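# Lift the carton with both hands and hold it

## Task

Grip the carton between the two hands and raise the whole carton at least three finger-widths above the table, then keep it steady in the air, touching nothing else, at the end. The task fails if any motor of either hand reads moving in hand_stopped_by at the end, or if anything is pushed or knocked off the table.

## Robot and tools

Robot: the upper body of a humanoid on a stand past the table's -x edge, with two arms, left_arm and right_arm. Each ends in a five-finger hand: right_arm has a right hand, left_arm a mirrored left hand.

World frame (used in every result): z = 0 is the table top with +z up, and +x runs across the table away from the robot. The robot faces about +x, so left_arm is on the +y side and right_arm on the -y side. The table's near edge is at x = 0.18 m. The shoulders sit about 0.28 m above the pelvis, 0.06 m toward +x and 0.10 m to each side. A hand point can be at most 0.62 m from its shoulder, and printed positions get less accurate at long reach.

Hand point: a point fixed to the palm, 0.05 m in front of it, where a pinch would meet. Its +z runs along straight fingers, which reach 0.06 to 0.07 m past it. Its +y points out of the palm. Its +x lies across the palm: on the right hand it points away from the thumb, on the left hand toward it. A wrist bracket on the little-finger side sticks out and can strike things. With the thumb turned fully in front of the palm, a hand can wrap objects 0.035 to 0.08 m wide. Turn the thumb before reaching the object.

execute_actions(actions): actions is a list of actions, each a list of up to 15 rows. Each row lasts one step of 1/30 s, and a short list repeats its last row until 15 steps (0.5 s) are done. A row is one list covering both arms: 28 numbers in [-1, 1], in this order: left_arm dx, dy, dz, rx, ry, rz, then left_gripper little, ring, middle, index, thumb_bend, thumb_turn, force_limit, speed, then the same 14 for right_arm and right_gripper. Optionally, 14 more numbers from 0 to 1 follow: joint stiffness scales, left_arm's 7 then right_arm's 7, in Joint positions order. dx to rz are an offset, not a pose. They are measured from where that hand point was at the start of the action, in the hand point's own axes, and every row is measured from that same start, not from the previous row. 1.0 means 0.6 m or 180 degrees, and rx, ry, rz form one rotation vector. Each step, the command is clipped to 70 mm and 16 degrees from the measured pose. An arm then continues at most to its last clipped pose, so a large offset needs further actions. An empty list just returns the current state and images.

Hand numbers are absolute targets, not offsets. For the four fingers and thumb_bend, +1 is straight/open and -1 is fully curled. For thumb_turn, +1 is beside the palm and -1 is in front of it, opposite the fingers. A pinch is roughly index -0.22, thumb_bend -0.75, thumb_turn -0.57. force_limit runs from about 0 N at -1 to 10 N at +1 (15 N for the thumb motors) and only limits closing. speed runs from nearly 0 at -1 to full at +1, where a full stroke takes 0.6 s. For a gentle grip, close at speed -0.9 or lower. A motor starts only when its target changes by 0.01 or more. Resending the same numbers keeps a grip. To keep a hand unchanged, repeat its last eight numbers. Before any row has been sent, use its hand_measured plus hand_force_limit and hand_speed.

move(target, speed, blocking): target is one 28-number row (42 with stiffness), laid out as above. Its arm values are offsets from the pose in the latest result that showed one. Both hand points travel straight paths that finish together, lasting 0.5 to 10 s. speed is the top path speed in m/s, 0.002 to 0.5 (default 0.25), and turning is capped at twice that in rad/s. Paths ignore obstacles and the other arm, and hands can lag behind or overshoot. The hand numbers are sent at the start. With blocking=false you get a result after 0.5 s. Until that move ends, use wait or stop, because other motion commands are refused. The result adds a move: line giving the ending (done, off_target, moving, held, fault) and the limits that acted (paced = pose was clipped; held = a check blocked steps). It also gives each hand point's distance from its target.

wait(seconds): 0 to 10 s. The arms keep their last command. stop(): brakes a running move. zoom_image(camera, region): camera is cam_high, cam_left_wrist or cam_right_wrist. region is [x0, y0, x1, y1] in that image's pixels, at most 504 by 504. Images: cam_high 672x504, wrist cameras 616x616. show_instructions(): shows the reference pages. finished_scene(scene): ends the scene with the given number, and the result says whether the task succeeded.

Result lines: the state line gives each hand point's end_effector_position (m) and end_effector_quat_wxyz in the world frame. "Hand target" is the pose the controller is now driving toward. hand_measured, hand_stopped_by and hand_load_n each list six values in motor order. hand_stopped_by words are moving, target, force, stalled or fault (a dead motor). hand_load_n is fingertip force, positive when something pushes a finger open, and it falls near 0 if the grip is lost. "pose unreachable" means a clearance check altered that arm's command. MOTOR HOT warns from 90 °C. At 120 °C an OVER-TEMPERATURE FAULT drops that arm.

Avoid: hard contact between the two arms, or between any parts of them (hard pressing ends the run). Avoid fast impacts and pressing far past contact. Keep contact torque under the joint limits: 21.7 N m for most joints, 4.35 N m for wrist pitch and yaw, counting the carton's weight. Exceeding one stops that arm for 10 s. Do not drop the carton, let it slip or knock anything off the table. Before finishing, make sure every hand motor has settled.

Each tool is called after ">>>" by a JSON object that holds its "op" and its "data", one argument or row to a line.

Reference images:

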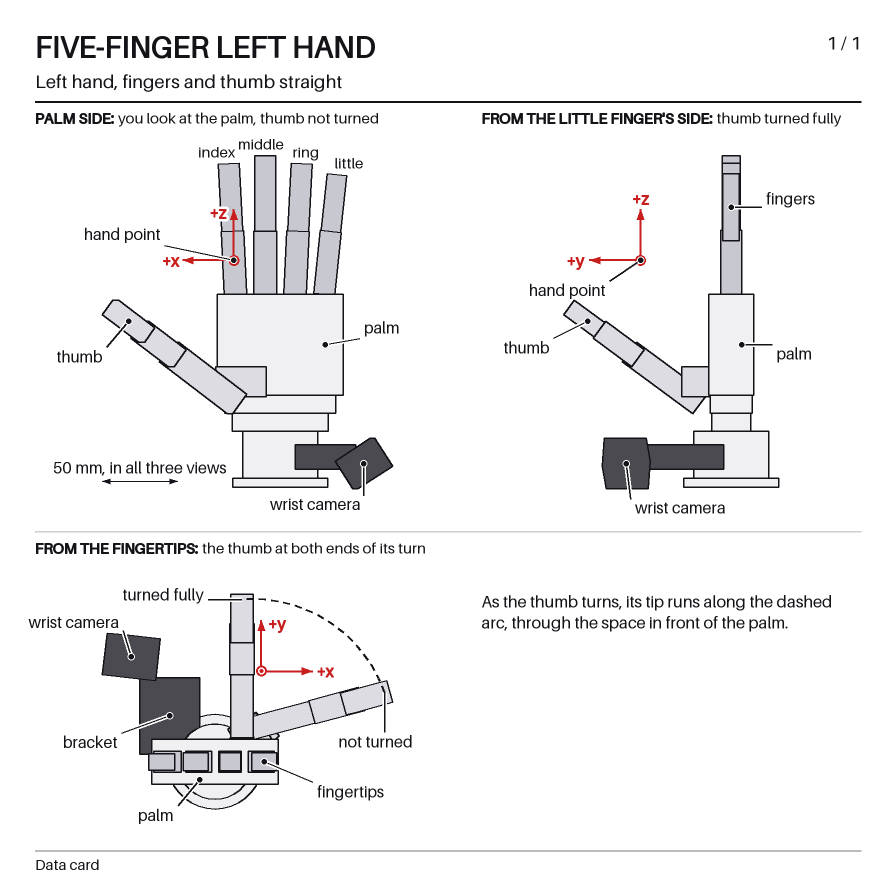

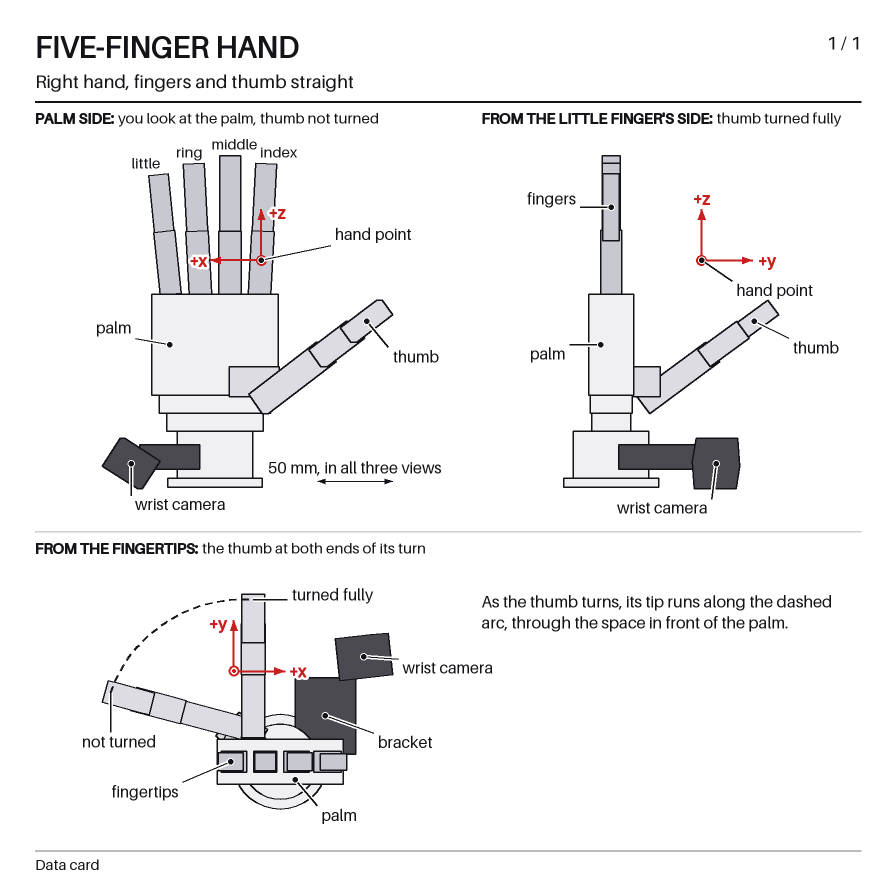

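## Session

>>> {"op": "execute_actions", "data": {
  "actions": []
}}

Scene clock: 0.00 s.
left_arm: end_effector_position=(+0.1566, +0.1565, +0.4068) hand_measured=(+1.000, +1.000, +1.000, +1.000, +1.000, +1.000) hand_load_n=(+0.0, +0.0, +0.0, +0.0, +0.0, +0.0) hand_stopped_by=(target, target, target, target, target, target) hand_force_limit=0.00 hand_speed=-0.80 end_effector_quat_wxyz=(+0.012, +0.189, -0.095, +0.977) | right_arm: end_effector_position=(+0.2350, -0.0389, +0.4026) hand_measured=(+1.000, +1.000, +1.000, +1.000, +1.000, +1.000) hand_load_n=(+0.0, +0.0, +0.0, +0.0, +0.0, +0.0) hand_stopped_by=(target, target, target, target, target, target) hand_force_limit=0.00 hand_speed=-0.80 end_effector_quat_wxyz=(+0.949, -0.239, +0.177, +0.108)
Joint positions: left_arm=[ 0.037  0.442  0.113 -0.597 -0.518 -0.932 -0.273] | right_arm=[-0.045 -0.53  -0.251 -0.514  0.399 -0.85   0.234]
Joint velocities: left_arm=[ 0.017 -0.006  0.     0.002  0.     0.     0.   ] | right_arm=[-0.002  0.006  0.009 -0.006 -0.003  0.     0.   ]
Joint torques (N m, as the arm reports them, + toward a larger angle): no reading
Hand target (left_arm): +0.157, +0.156, +0.407; +0.012, +0.189, -0.095, +0.977
Hand target (right_arm): +0.235, -0.039, +0.403; +0.949, -0.239, +0.177, +0.108
Joint stiffness scale: left_arm=[1. 1. 1. 1. 1. 1. 1.] | right_arm=[1. 1. 1. 1. 1. 1. 1.]

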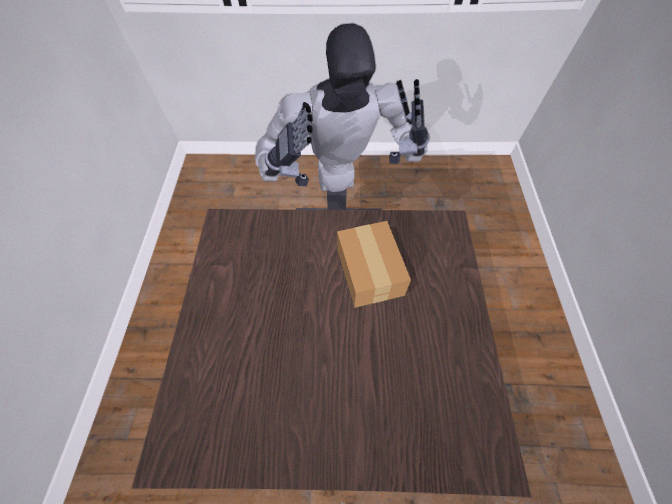

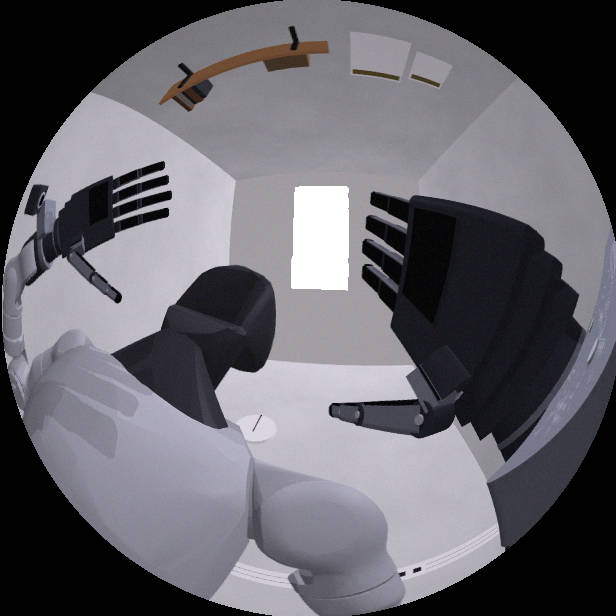

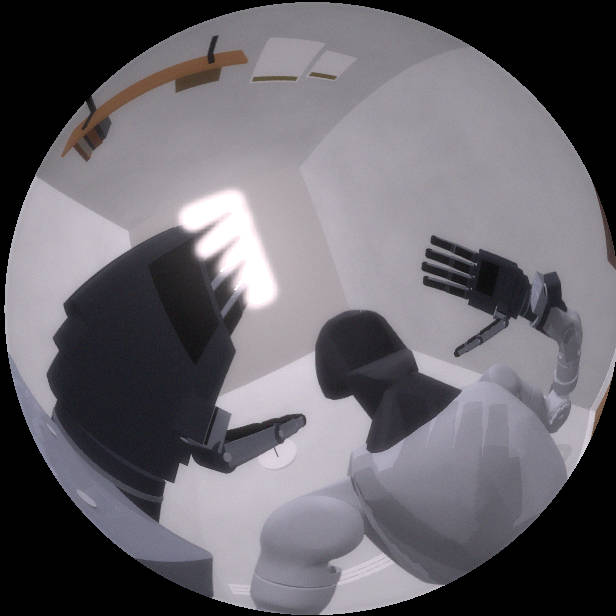

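>>> {"op": "move", "data": {
  "target": [-0.565,0,-0.305,0.139,-0.601,-0.035,1,1,1,1,1,1,0,-0.8,0.534,0.183,-0.239,0.05,0.575,0.15,1,1,1,1,1,1,0,-0.8]
}}

>>> {"op": "move", "data": {
  "target": [0,0.14,0,0,0,0,1,1,1,1,1,1,0,-0.8,0,0.14,0,0,0,0,1,1,1,1,1,1,0,-0.8],
  "speed": 0.06
}}

Scene clock: 36.90 s.
left_arm: end_effector_position=(+0.4043, +0.1934, +0.1141) hand_measured=(+1.000, +1.000, +1.000, +1.000, +1.000, +1.000) hand_load_n=(+0.0, +0.0, +0.0, +0.0, +0.0, +0.0) hand_stopped_by=(target, target, target, target, target, target) hand_force_limit=0.00 hand_speed=-0.80 end_effector_quat_wxyz=(-0.074, +0.898, +0.115, +0.418) | right_arm: end_effector_position=(+0.4526, +0.0260, +0.1137) hand_measured=(+1.000, +1.000, +1.000, +1.000, +1.000, +1.000) hand_load_n=(+0.0, +0.0, +0.0, +0.0, +0.0, +0.0) hand_stopped_by=(target, target, target, target, target, target) hand_force_limit=0.00 hand_speed=-0.80 end_effector_quat_wxyz=(+0.421, -0.145, +0.894, +0.046)
Joint positions: left_arm=[-0.573  0.228  0.122 -0.462 -0.773  1.4    0.722] | right_arm=[-0.638 -0.25  -0.067 -0.323  0.503  1.332 -0.307]
Joint velocities: left_arm=[-0.014  0.003  0.008  0.009  0.     0.001  0.   ] | right_arm=[ 0.012 -0.015  0.008 -0.003 -0.005  0.     0.   ]
Joint torques (N m, as the arm reports them, + toward a larger angle): left_arm=[-4.97  1.58  1.3  -3.78 -0.05 -0.68  0.12] | right_arm=[-6.21 -1.81  0.2  -2.3   0.99 -0.85 -0.04]
Hand target (left_arm): +0.404, +0.194, +0.113; -0.074, +0.899, +0.116, +0.416
Hand target (right_arm): +0.453, +0.025, +0.113; +0.420, -0.144, +0.895, +0.046
Off the commanded pose (left_arm): 0.002 m, 2 deg.
Off the commanded pose (right_arm): 0.004 m, 3 deg.
Joint stiffness scale: left_arm=[1. 1. 1. 1. 1. 1. 1.] | right_arm=[1. 1. 1. 1. 1. 1. 1.]
move: off_target (right_arm)
camera_calibration (this result's frames):
cam_left_wrist: T_world_to_cam=[[-0.362152, 0.924488, 0.11903, -0.0436617], [0.166674, -0.0614139, 0.984098, -0.174749], [0.917096, 0.376232, -0.131847, -0.289663], [0, 0, 0, 1]] pos_world=[0.278963, 0.138613, 0.138976]
cam_right_wrist: T_world_to_cam=[[-0.18962, 0.981757, 0.0140336, 0.0666551], [0.11237, 0.00750008, 0.993638, -0.156083], [0.975406, 0.189991, -0.111742, -0.306326], [0, 0, 0, 1]] pos_world=[0.32897, -0.00606948, 0.119925]

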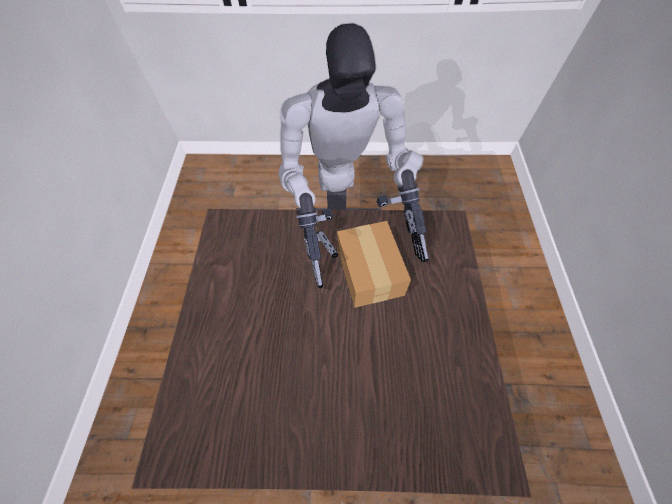

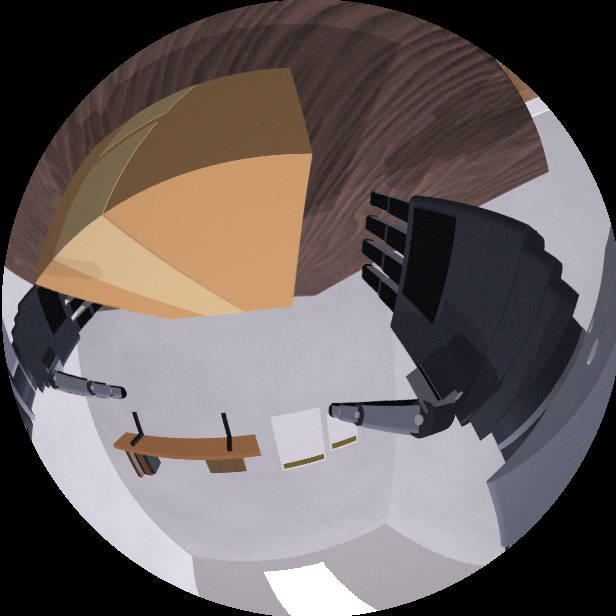

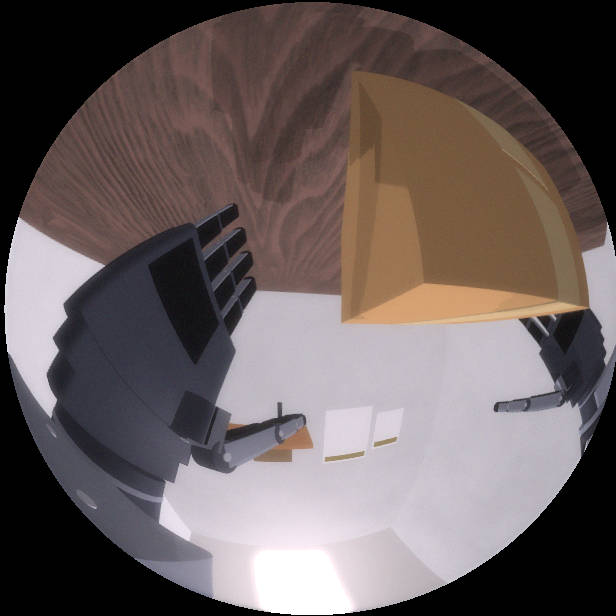

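Scene clock: 38.60 s.
left_arm: end_effector_position=(+0.4235, +0.1365, +0.1110) hand_measured=(+1.000, +1.000, +1.000, +1.000, +1.000, +1.000) hand_load_n=(+0.0, +0.0, +0.0, +0.0, +0.0, +0.0) hand_stopped_by=(target, target, target, target, target, target) hand_force_limit=0.00 hand_speed=-0.80 end_effector_quat_wxyz=(-0.116, +0.892, +0.127, +0.417) | right_arm: end_effector_position=(+0.4388, +0.0861, +0.1098) hand_measured=(+1.000, +1.000, +1.000, +1.000, +1.000, +1.000) hand_load_n=(+0.0, +0.0, +0.0, +0.0, +0.0, +0.0) hand_stopped_by=(target, target, target, target, target, target) hand_force_limit=0.00 hand_speed=-0.80 end_effector_quat_wxyz=(+0.431, -0.135, +0.892, +0.012)
Joint positions: left_arm=[-0.648 -0.007 -0.105 -0.343 -0.666  1.283  1.021] | right_arm=[-0.686 -0.009  0.102 -0.281  0.504  1.291 -0.676]
Joint velocities: left_arm=[ 0.002 -0.006  0.008  0.    -0.009 -0.001  0.008] | right_arm=[ 0.012  0.011  0.012  0.     0.011 -0.001 -0.013]
Joint torques (N m, as the arm reports them, + toward a larger angle): left_arm=[-6.04 -1.75 -0.93 -3.57 -1.71 -0.8  -0.76] | right_arm=[-6.69  1.72  1.6  -2.07  2.03 -1.06  0.57]
Hand target (left_arm): +0.424, +0.111, +0.115; -0.077, +0.897, +0.111, +0.421
Hand target (right_arm): +0.428, +0.106, +0.112; +0.424, -0.150, +0.892, +0.044
Off the commanded pose (left_arm): 0.024 m, 5 deg.
Off the commanded pose (right_arm): 0.023 m, 4 deg.
Joint stiffness scale: left_arm=[1. 1. 1. 1. 1. 1. 1.] | right_arm=[1. 1. 1. 1. 1. 1. 1.]
joint sent to its limit (left arm) — the command would take joint 2 (shoulder roll) past its lower limit, so that joint was sent only as far as its limit.
joint sent to its limit (right arm) — the command would take joint 2 (shoulder roll) past its upper limit, so that joint was sent only as far as its limit.
move: off_target (left_arm, right_arm)
camera_calibration (this result's frames):
cam_left_wrist: T_world_to_cam=[[-0.4134, 0.892575, 0.18003, 0.0355528], [0.175285, -0.116007, 0.977659, -0.173945], [0.893519, 0.435721, -0.108498, -0.286952], [0, 0, 0, 1]] pos_world=[0.301585, 0.0731189, 0.132525]
cam_right_wrist: T_world_to_cam=[[-0.1411, 0.989209, -0.0394458, -0.0108787], [0.086775, 0.0520489, 0.994867, -0.143852], [0.986185, 0.136952, -0.0931827, -0.30692], [0, 0, 0, 1]] pos_world=[0.313628, 0.0602821, 0.114085]

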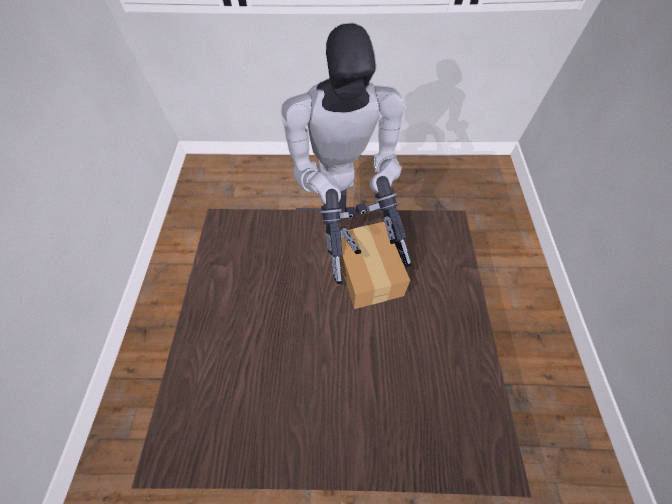

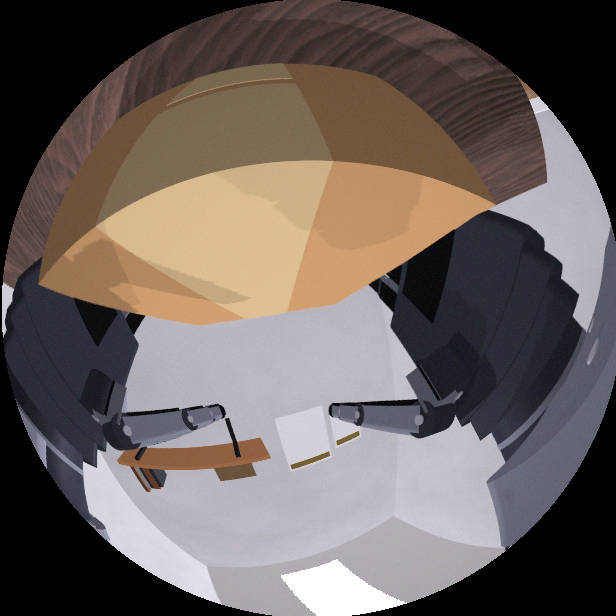

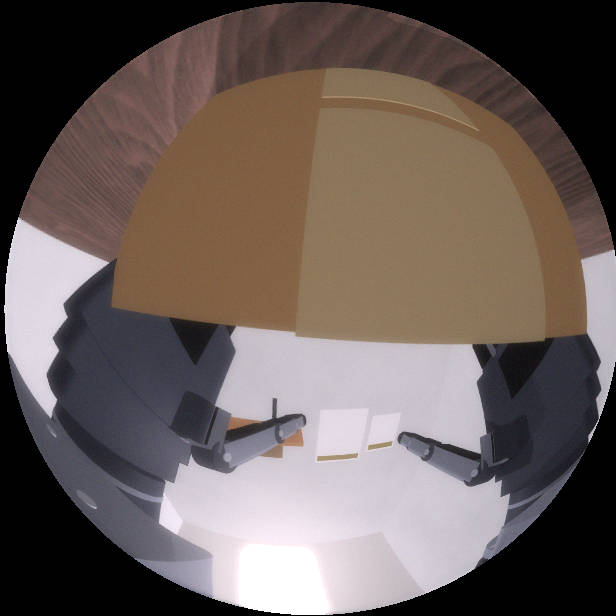

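>>> {"op": "move", "data": {
  "target": [0,-0.03,0,-0.1,0,0,1,1,1,1,1,1,0,-0.8,0,-0.03,0,-0.1,0,0,1,1,1,1,1,1,0,-0.8],
  "speed": 0.1
}}

>>> {"op": "move", "data": {
  "target": [0,0.07,0,0,0,0,1,1,1,1,1,1,0,-0.8,0,0.07,0,0,0,0,1,1,1,1,1,1,0,-0.8],
  "speed": 0.05
}}

Scene clock: 46.97 s.
left_arm: end_effector_position=(+0.4186, +0.1550, +0.1092) hand_measured=(+1.000, +1.000, +1.000, +1.000, +1.000, +1.000) hand_load_n=(+0.0, +0.0, +0.0, +0.0, +0.0, +0.0) hand_stopped_by=(target, target, target, target, target, target) hand_force_limit=0.00 hand_speed=-0.80 end_effector_quat_wxyz=(+0.025, +0.900, +0.062, +0.430) | right_arm: end_effector_position=(+0.4427, +0.0665, +0.1096) hand_measured=(+1.000, +1.000, +1.000, +1.000, +1.000, +1.000) hand_load_n=(+0.0, +0.0, +0.0, +0.0, +0.0, +0.0) hand_stopped_by=(target, target, target, target, target, target) hand_force_limit=0.00 hand_speed=-0.80 end_effector_quat_wxyz=(+0.402, -0.195, +0.882, +0.150)
Joint positions: left_arm=[-0.593  0.339  0.004 -0.288 -0.794  1.192  0.461] | right_arm=[-0.677 -0.342  0.037 -0.124  0.618  1.134 -0.123]
Joint velocities: left_arm=[-0.008  0.002 -0.005  0.     0.011  0.    -0.008] | right_arm=[-0.006  0.003 -0.014  0.008  0.006  0.     0.007]
Joint torques (N m, as the arm reports them, + toward a larger angle): left_arm=[-4.99  1.74  1.85 -3.92 -0.1  -0.91 -0.09] | right_arm=[-6.5  -2.07 -0.23 -2.14  1.03 -1.11  0.23]
Hand target (left_arm): +0.418, +0.156, +0.109; +0.026, +0.901, +0.063, +0.429
Hand target (right_arm): +0.443, +0.067, +0.110; +0.402, -0.194, +0.882, +0.152
Off the commanded pose (left_arm): 0.004 m, 0 deg.
Off the commanded pose (right_arm): 0.003 m, 1 deg.
Joint stiffness scale: left_arm=[1. 1. 1. 1. 1. 1. 1.] | right_arm=[1. 1. 1. 1. 1. 1. 1.]
move: off_target (left_arm)
camera_calibration (this result's frames):
cam_left_wrist: T_world_to_cam=[[-0.191507, 0.981361, -0.0159606, -0.0679072], [0.129992, 0.0414788, 0.990647, -0.176057], [0.972845, 0.187642, -0.135512, -0.282691], [0, 0, 0, 1]] pos_world=[0.284896, 0.126989, 0.135018]
cam_right_wrist: T_world_to_cam=[[-0.358435, 0.919408, 0.161902, 0.0878169], [0.17217, -0.105348, 0.979418, -0.168589], [0.917541, 0.378933, -0.120534, -0.290779], [0, 0, 0, 1]] pos_world=[0.327304, 0.0116854, 0.115853]

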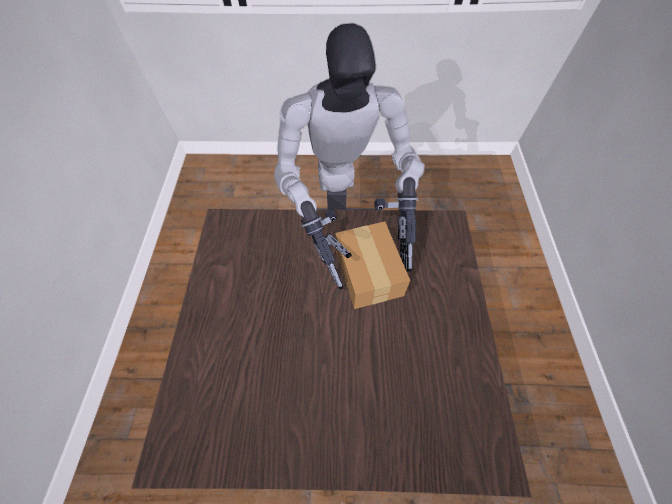

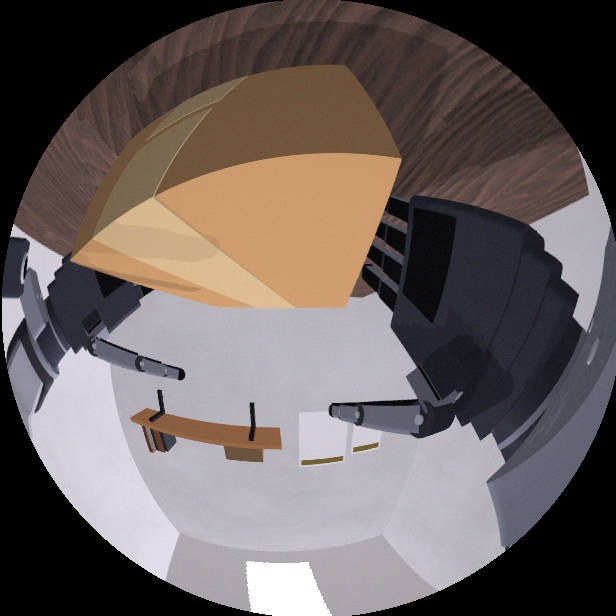

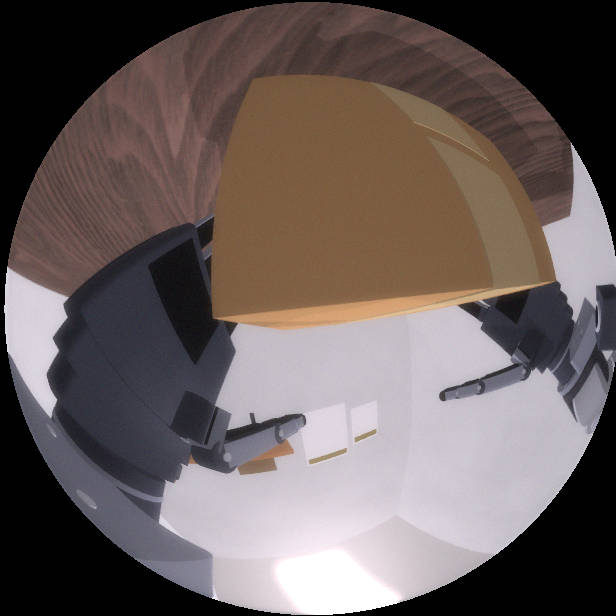

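Scene clock: 48.07 s.
left_arm: end_effector_position=(+0.4230, +0.1340, +0.1098) hand_measured=(+1.000, +1.000, +1.000, +1.000, +1.000, +1.000) hand_load_n=(+0.0, +0.0, +0.0, +0.5, +0.0, +0.0) hand_stopped_by=(target, target, target, target, target, target) hand_force_limit=0.00 hand_speed=-0.80 end_effector_quat_wxyz=(-0.006, +0.900, +0.077, +0.428) | right_arm: end_effector_position=(+0.4323, +0.0892, +0.1100) hand_measured=(+1.000, +1.000, +1.000, +1.000, +1.000, +1.000) hand_load_n=(+0.0, +0.0, +0.0, +0.0, +0.0, +0.0) hand_stopped_by=(target, target, target, target, target, target) hand_force_limit=0.00 hand_speed=-0.80 end_effector_quat_wxyz=(+0.407, -0.186, +0.886, +0.125)
Joint positions: left_arm=[-0.619  0.199 -0.044 -0.319 -0.765  1.229  0.656] | right_arm=[-0.678 -0.209  0.064 -0.208  0.602  1.207 -0.31 ]
Joint velocities: left_arm=[-0.014  0.    -0.006  0.018  0.     0.     0.001] | right_arm=[ 0.     0.011  0.006  0.    -0.003  0.    -0.003]
Joint torques (N m, as the arm reports them, + toward a larger angle): left_arm=[-5.96 -0.57  0.1  -4.75 -1.09 -0.62 -0.77] | right_arm=[-7.02  0.48  0.86 -2.84  1.71 -0.77  0.59]
Hand target (left_arm): +0.421, +0.113, +0.115; +0.024, +0.900, +0.060, +0.431
Hand target (right_arm): +0.423, +0.104, +0.114; +0.403, -0.198, +0.881, +0.150
Off the commanded pose (left_arm): 0.021 m, 4 deg.
Off the commanded pose (right_arm): 0.017 m, 3 deg.
Joint stiffness scale: left_arm=[1. 1. 1. 1. 1. 1. 1.] | right_arm=[1. 1. 1. 1. 1. 1. 1.]
move: off_target (left_arm, right_arm)
camera_calibration (this result's frames):
cam_left_wrist: T_world_to_cam=[[-0.243639, 0.969504, 0.0264973, -0.0274111], [0.135814, 0.00705376, 0.990709, -0.174164], [0.960309, 0.244974, -0.133391, -0.285555], [0, 0, 0, 1]] pos_world=[0.291197, 0.0977573, 0.135181]
cam_right_wrist: T_world_to_cam=[[-0.324402, 0.937764, 0.123944, 0.0510069], [0.155296, -0.0764531, 0.984905, -0.160649], [0.933084, 0.338754, -0.120829, -0.292941], [0, 0, 0, 1]] pos_world=[0.314834, 0.0391204, 0.116506]

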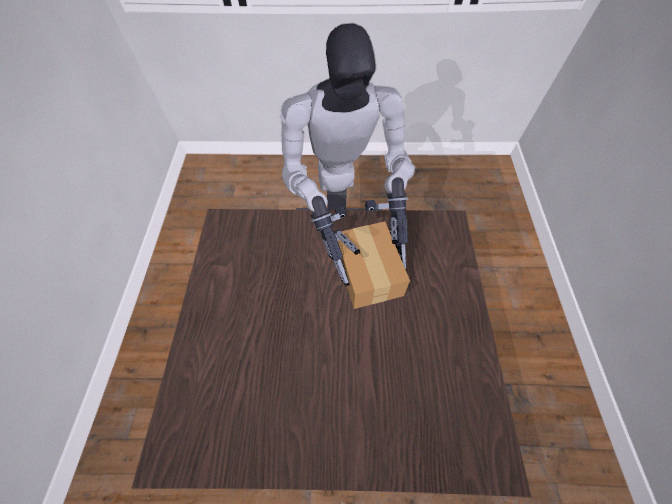

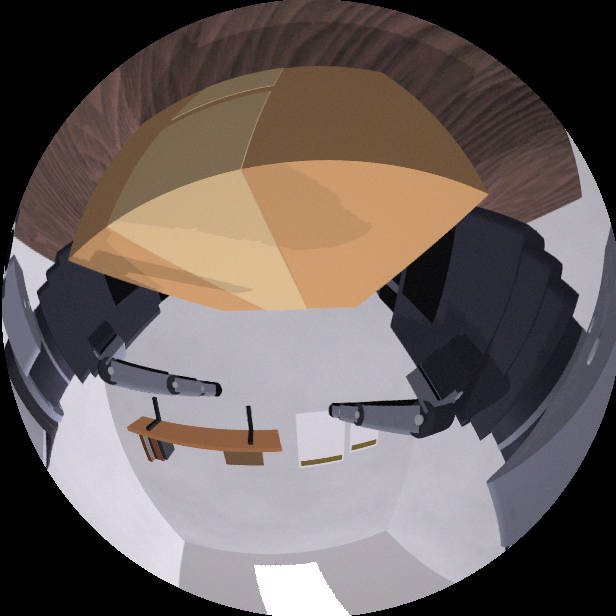

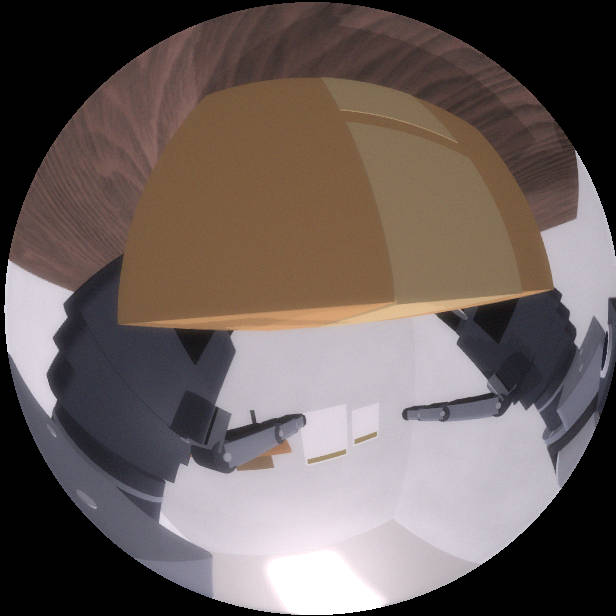

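>>> {"op": "execute_actions", "data": {
  "actions": [
    [[0,0.065,0,-0.025,0,0,1,1,1,1,1,1,0,-0.8,0,0.065,0,-0.025,0,0,1,1,1,1,1,1,0,-0.8]],
    [[0.032,0.065,-0.027,-0.03,0,0,1,1,1,1,1,1,0,-0.8,-0.032,0.065,-0.027,-0.03,0,0,1,1,1,1,1,1,0,-0.8]],
    [[0.032,0.065,-0.027,-0.03,0,0,1,1,1,1,1,1,0,-0.8,-0.032,0.065,-0.027,-0.03,0,0,1,1,1,1,1,1,0,-0.8]],
    [[0.032,0.065,-0.027,-0.03,0,0,1,1,1,1,1,1,0,-0.8,-0.032,0.065,-0.027,-0.03,0,0,1,1,1,1,1,1,0,-0.8]],
    [[0.032,0.065,-0.027,-0.03,0,0,1,1,1,1,1,1,0,-0.8,-0.032,0.065,-0.027,-0.03,0,0,1,1,1,1,1,1,0,-0.8]],
    [[0.032,0.065,-0.027,-0.03,0,0,1,1,1,1,1,1,0,-0.8,-0.032,0.065,-0.027,-0.03,0,0,1,1,1,1,1,1,0,-0.8]],
    [[0.032,0.065,-0.027,-0.03,0,0,1,1,1,1,1,1,0,-0.8,-0.032,0.065,-0.027,-0.03,0,0,1,1,1,1,1,1,0,-0.8]]
  ]
}}

>>> {"op": "wait", "data": {
  "seconds": 1
}}

Scene clock: 64.40 s.
left_arm: end_effector_position=(+0.4752, +0.1457, +0.2166) hand_measured=(+1.000, +1.000, +1.000, +1.000, +1.000, +1.000) hand_load_n=(+0.0, +0.0, +0.0, +0.0, +0.0, +0.0) hand_stopped_by=(target, target, target, target, target, target) hand_force_limit=0.00 hand_speed=-0.80 end_effector_quat_wxyz=(-0.123, +0.887, +0.138, +0.423) | right_arm: end_effector_position=(+0.4803, +0.0841, +0.2228) hand_measured=(+1.000, +1.000, +1.000, +1.000, +1.000, +1.000) hand_load_n=(+0.0, +0.0, +0.0, +0.0, +0.0, +0.0) hand_stopped_by=(target, target, target, target, target, target) hand_force_limit=0.00 hand_speed=-0.80 end_effector_quat_wxyz=(+0.436, -0.112, +0.893, +0.004)
Joint positions: left_arm=[-1.206  0.023  0.151 -0.011 -1.224  1.468  1.575] | right_arm=[-1.214 -0.04  -0.267 -0.044  1.242  1.629 -1.415]
Joint velocities: left_arm=[-0.002  0.    -0.002  0.005  0.     0.     0.   ] | right_arm=[ 0.005 -0.009  0.008  0.035  0.083  0.    -0.095]
Joint torques (N m, as the arm reports them, + toward a larger angle): left_arm=[-8.26 -3.2  -0.85 -3.03 -2.13 -0.8  -1.41] | right_arm=[-10.67   3.36   2.04  -1.35   2.96  -0.99   1.13]
Hand target (left_arm): +0.474, +0.103, +0.221; -0.064, +0.896, +0.104, +0.428
Hand target (right_arm): +0.459, +0.123, +0.229; +0.429, -0.150, +0.888, +0.063
Off the commanded pose (left_arm): 0.044 m, 8 deg.
Off the commanded pose (right_arm): 0.046 m, 8 deg.
Joint stiffness scale: left_arm=[1. 1. 1. 1. 1. 1. 1.] | right_arm=[1. 1. 1. 1. 1. 1. 1.]
joint sent to its limit (left arm) — the command would take joint 2 (shoulder roll) past its lower limit, so that joint was sent only as far as its limit.
joint sent to its limit (right arm) — the command would take joint 2 (shoulder roll) past its upper limit, so that joint was sent only as far as its limit.
camera_calibration (this result's frames):
cam_left_wrist: T_world_to_cam=[[-0.438908, 0.880501, 0.179102, 0.0438341], [0.163004, -0.117994, 0.979544, -0.27945], [0.883623, 0.459125, -0.0917367, -0.328042], [0, 0, 0, 1]] pos_world=[0.354656, 0.0790427, 0.235789]
cam_right_wrist: T_world_to_cam=[[-0.0945181, 0.994961, -0.0334588, -0.0228468], [0.0781755, 0.0409235, 0.996099, -0.254911], [0.992449, 0.0915337, -0.0816496, -0.338826], [0, 0, 0, 1]] pos_world=[0.354036, 0.0641776, 0.225487]

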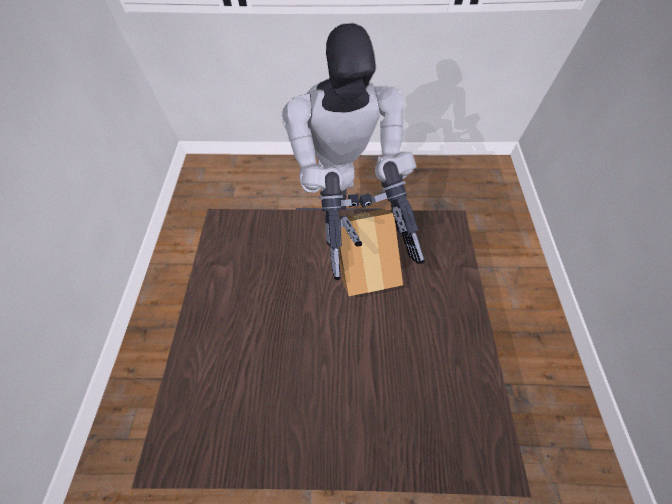

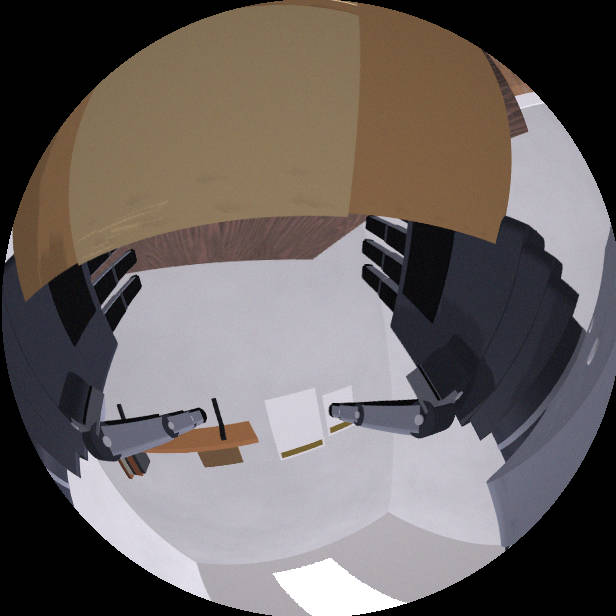

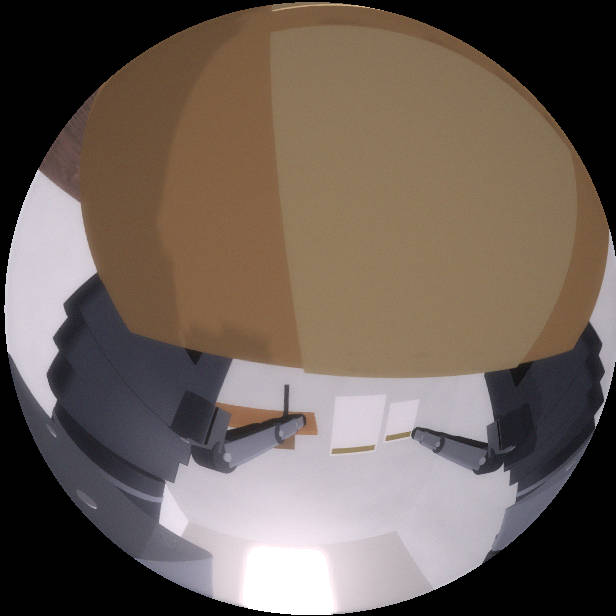

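Scene clock: 65.40 s.
left_arm: end_effector_position=(+0.4752, +0.1457, +0.2166) hand_measured=(+1.000, +1.000, +1.000, +1.000, +1.000, +1.000) hand_load_n=(+0.0, +0.0, +0.0, +0.0, +0.0, +0.0) hand_stopped_by=(target, target, target, target, target, target) hand_force_limit=0.00 hand_speed=-0.80 end_effector_quat_wxyz=(-0.123, +0.887, +0.138, +0.423) | right_arm: end_effector_position=(+0.4802, +0.0841, +0.2227) hand_measured=(+1.000, +1.000, +1.000, +1.000, +1.000, +1.000) hand_load_n=(+0.0, +0.0, +0.0, +0.0, +0.0, +0.0) hand_stopped_by=(target, target, target, target, target, target) hand_force_limit=0.00 hand_speed=-0.80 end_effector_quat_wxyz=(+0.436, -0.112, +0.893, +0.004)
Joint positions: left_arm=[-1.206  0.023  0.151 -0.011 -1.224  1.468  1.575] | right_arm=[-1.214 -0.04  -0.267 -0.043  1.247  1.629 -1.421]
Joint velocities: left_arm=[ 0.011 -0.011 -0.003  0.012 -0.008  0.     0.   ] | right_arm=[-0.008  0.003  0.008  0.003  0.009  0.     0.   ]
Joint torques (N m, as the arm reports them, + toward a larger angle): left_arm=[-8.28 -3.13 -0.85 -2.89 -2.16 -0.8  -1.43] | right_arm=[-10.75   3.41   2.08  -1.3    2.99  -0.93   1.17]
Hand target (left_arm): +0.474, +0.103, +0.221; -0.064, +0.896, +0.104, +0.428
Hand target (right_arm): +0.459, +0.123, +0.229; +0.429, -0.150, +0.888, +0.063
Off the commanded pose (left_arm): 0.044 m, 8 deg.
Off the commanded pose (right_arm): 0.046 m, 8 deg.
Joint stiffness scale: left_arm=[1. 1. 1. 1. 1. 1. 1.] | right_arm=[1. 1. 1. 1. 1. 1. 1.]
wait: 1.00 s; at rest by 0.17 s
camera_calibration (this result's frames):
cam_left_wrist: T_world_to_cam=[[-0.438862, 0.88051, 0.179169, 0.0438125], [0.163106, -0.118021, 0.979524, -0.279485], [0.883627, 0.4591, -0.0918213, -0.328032], [0, 0, 0, 1]] pos_world=[0.354671, 0.0790368, 0.235792]
cam_right_wrist: T_world_to_cam=[[-0.0941823, 0.994968, -0.0341923, -0.0228093], [0.078884, 0.0416952, 0.996011, -0.255177], [0.992425, 0.0911095, -0.0824139, -0.338533], [0, 0, 0, 1]] pos_world=[0.35395, 0.0641778, 0.22548]

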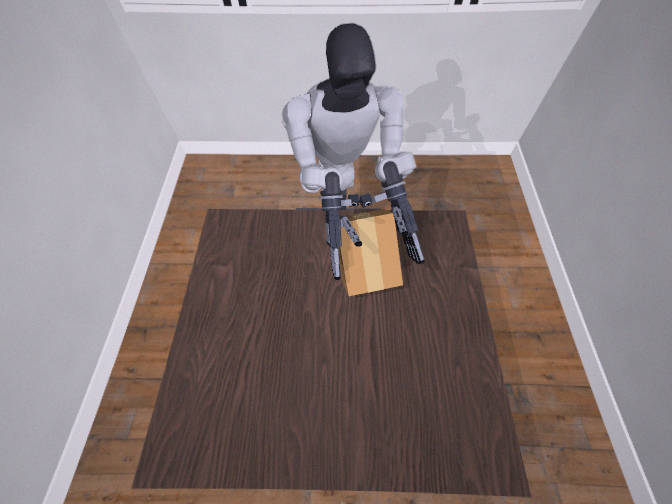

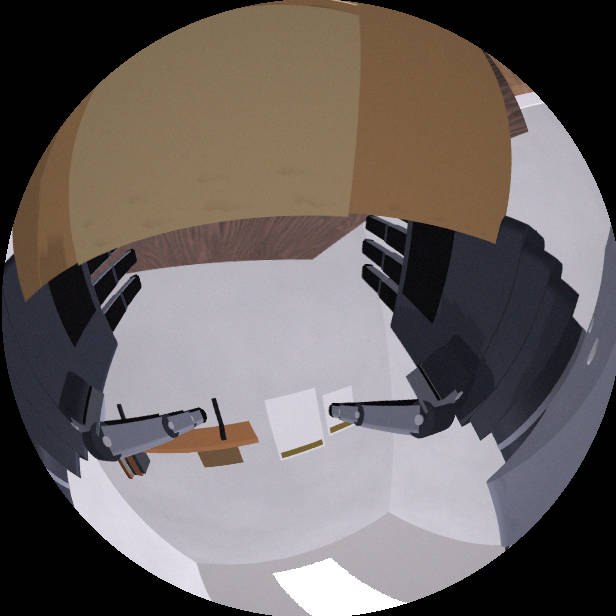

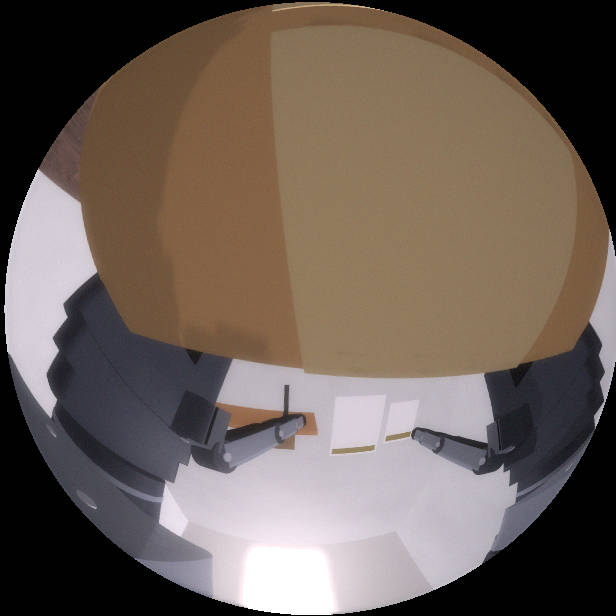

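>>> {"op": "move", "data": {
  "target": [-0.16,0.02,0.06,0,0,0,1,1,1,1,1,1,0,-0.8,0.16,0.02,0.06,0,0,0,1,1,1,1,1,1,0,-0.8],
  "speed": 0.06
}}

>>> {"op": "move", "data": {
  "target": [0,-0.13,0,-0.08,0,0,1,1,1,1,1,1,0,-0.8,0,-0.13,0,-0.08,0,0,1,1,1,1,1,1,0,-0.8],
  "speed": 0.08
}}

Scene clock: 76.07 s.
left_arm: end_effector_position=(+0.4485, +0.1425, +0.1182) hand_measured=(+1.000, +1.000, +1.000, +1.000, +1.000, +1.000) hand_load_n=(+0.0, +0.0, +0.0, +0.0, +0.0, +0.0) hand_stopped_by=(target, target, target, target, target, target) hand_force_limit=0.00 hand_speed=-0.80 end_effector_quat_wxyz=(-0.134, +0.883, +0.146, +0.425) | right_arm: end_effector_position=(+0.4508, +0.0751, +0.1187) hand_measured=(+1.000, +1.000, +1.000, +1.000, +1.000, +1.000) hand_load_n=(+0.0, +0.0, +0.0, +0.0, +0.0, +0.0) hand_stopped_by=(target, target, target, target, target, target) hand_force_limit=0.00 hand_speed=-0.80 end_effector_quat_wxyz=(+0.426, -0.101, +0.899, -0.005)
Joint positions: left_arm=[-0.775  0.119 -0.22  -0.144 -0.885  1.063  1.195] | right_arm=[-0.755 -0.158  0.162 -0.201  0.939  1.17  -1.037]
Joint velocities: left_arm=[ 0.003 -0.006  0.005 -0.002  0.012  0.    -0.009] | right_arm=[-0.006  0.005  0.003 -0.002 -0.011 -0.001  0.004]
Joint torques (N m, as the arm reports them, + toward a larger angle): left_arm=[-5.99 -0.54  0.55 -4.06  0.51 -0.81 -0.31] | right_arm=[-6.86 -0.03  0.76 -2.5   0.82 -0.97  0.2 ]
Hand target (left_arm): +0.449, +0.132, +0.119; -0.120, +0.885, +0.141, +0.427
Hand target (right_arm): +0.448, +0.083, +0.121; +0.427, -0.106, +0.898, +0.007
Off the commanded pose (left_arm): 0.009 m, 2 deg.
Off the commanded pose (right_arm): 0.008 m, 2 deg.
Joint stiffness scale: left_arm=[1. 1. 1. 1. 1. 1. 1.] | right_arm=[1. 1. 1. 1. 1. 1. 1.]
move: off_target (left_arm, right_arm)
camera_calibration (this result's frames):
cam_left_wrist: T_world_to_cam=[[-0.461669, 0.866683, 0.189006, 0.063555], [0.161142, -0.127586, 0.97865, -0.17674], [0.872293, 0.482269, -0.0807567, -0.311471], [0, 0, 0, 1]] pos_world=[0.329515, 0.0725811, 0.1358]
cam_right_wrist: T_world_to_cam=[[-0.0661014, 0.996953, -0.0414141, -0.0321206], [0.10006, 0.0479186, 0.993827, -0.158708], [0.992783, 0.0615494, -0.102923, -0.312548], [0, 0, 0, 1]] pos_world=[0.32405, 0.0588649, 0.12423]

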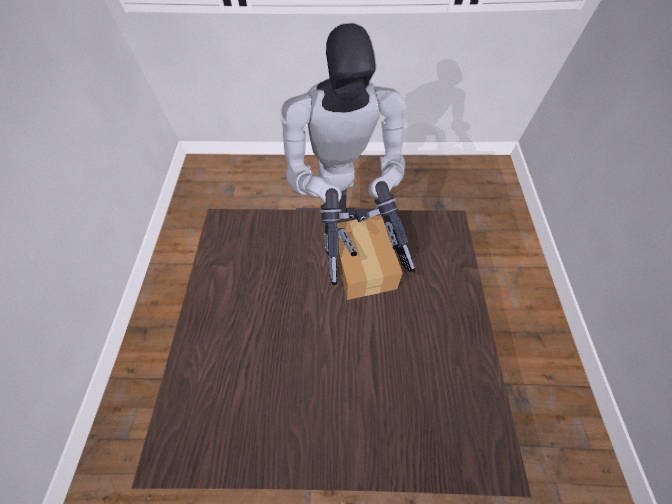

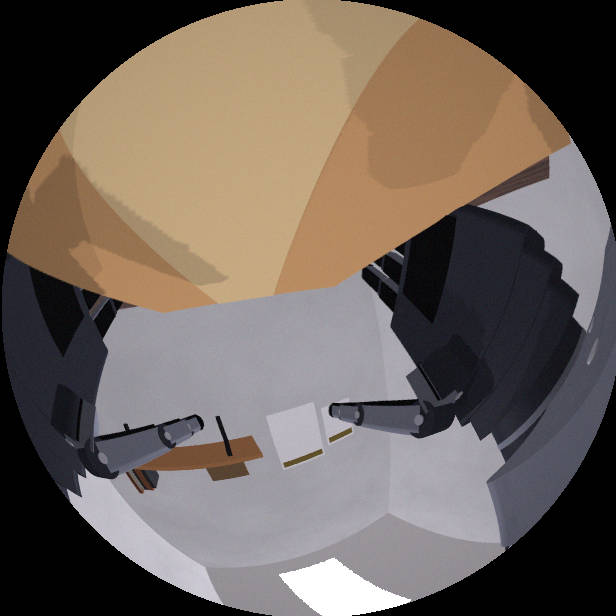

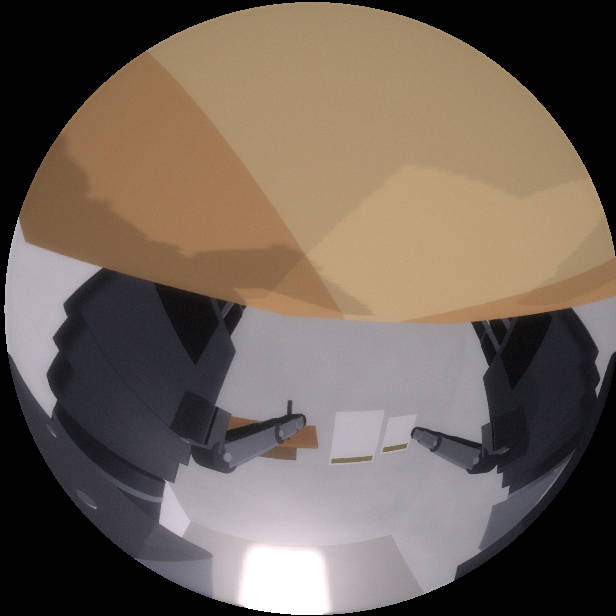

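Scene clock: 77.97 s.
left_arm: end_effector_position=(+0.4213, +0.2178, +0.1217) hand_measured=(+1.000, +1.000, +1.000, +1.000, +1.000, +1.000) hand_load_n=(+0.0, +0.0, +0.0, +0.0, +0.0, +0.0) hand_stopped_by=(target, target, target, target, target, target) hand_force_limit=0.00 hand_speed=-0.80 end_effector_quat_wxyz=(-0.020, +0.894, +0.098, +0.437) | right_arm: end_effector_position=(+0.4632, -0.0034, +0.1245) hand_measured=(+1.000, +1.000, +1.000, +1.000, +1.000, +1.000) hand_load_n=(+0.0, +0.0, +0.0, +0.0, +0.0, +0.0) hand_stopped_by=(target, target, target, target, target, target) hand_force_limit=0.00 hand_speed=-0.80 end_effector_quat_wxyz=(+0.407, -0.143, +0.895, +0.111)
Joint positions: left_arm=[-0.595  0.588  0.012 -0.224 -1.034  1.077  0.562] | right_arm=[-0.627 -0.647  0.016 -0.12   1.004  1.059 -0.301]
Joint velocities: left_arm=[-0.008 -0.002 -0.009  0.     0.009  0.    -0.005] | right_arm=[ 0.003  0.012  0.003 -0.006 -0.002 -0.003  0.003]
Joint torques (N m, as the arm reports them, + toward a larger angle): left_arm=[-5.05  2.7   2.35 -3.57  0.06 -0.9  -0.06] | right_arm=[-5.82 -3.82 -0.73 -1.76  0.97 -1.04  0.2 ]
Hand target (left_arm): +0.421, +0.219, +0.121; -0.020, +0.894, +0.099, +0.436
Hand target (right_arm): +0.463, -0.004, +0.123; +0.406, -0.143, +0.896, +0.110
Off the commanded pose (left_arm): 0.007 m, 1 deg.
Off the commanded pose (right_arm): 0.003 m, 1 deg.
Joint stiffness scale: left_arm=[1. 1. 1. 1. 1. 1. 1.] | right_arm=[1. 1. 1. 1. 1. 1. 1.]
move: off_target (left_arm)
camera_calibration (this result's frames):
cam_left_wrist: T_world_to_cam=[[-0.292455, 0.955819, 0.0296666, -0.0862725], [0.117471, 0.00512046, 0.993063, -0.178477], [0.949037, 0.293912, -0.113779, -0.311096], [0, 0, 0, 1]] pos_world=[0.290976, 0.174809, 0.144402]
cam_right_wrist: T_world_to_cam=[[-0.236961, 0.962147, 0.134619, 0.104238], [0.160252, -0.097958, 0.982203, -0.188868], [0.958211, 0.254317, -0.130974, -0.299308], [0, 0, 0, 1]] pos_world=[0.341767, -0.0426747, 0.132273]

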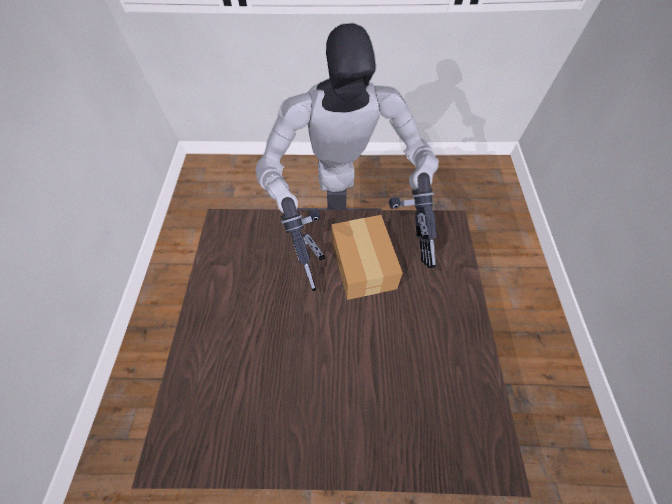

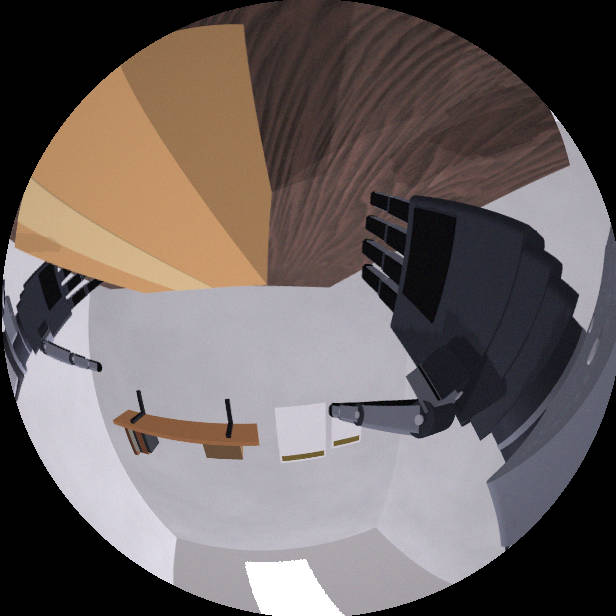

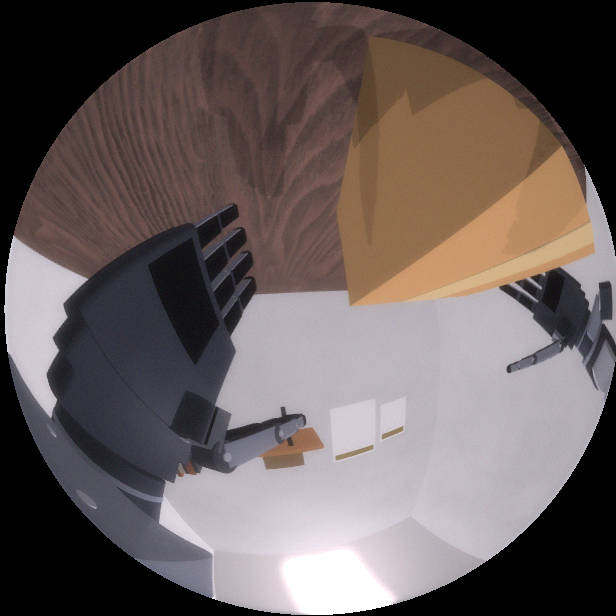

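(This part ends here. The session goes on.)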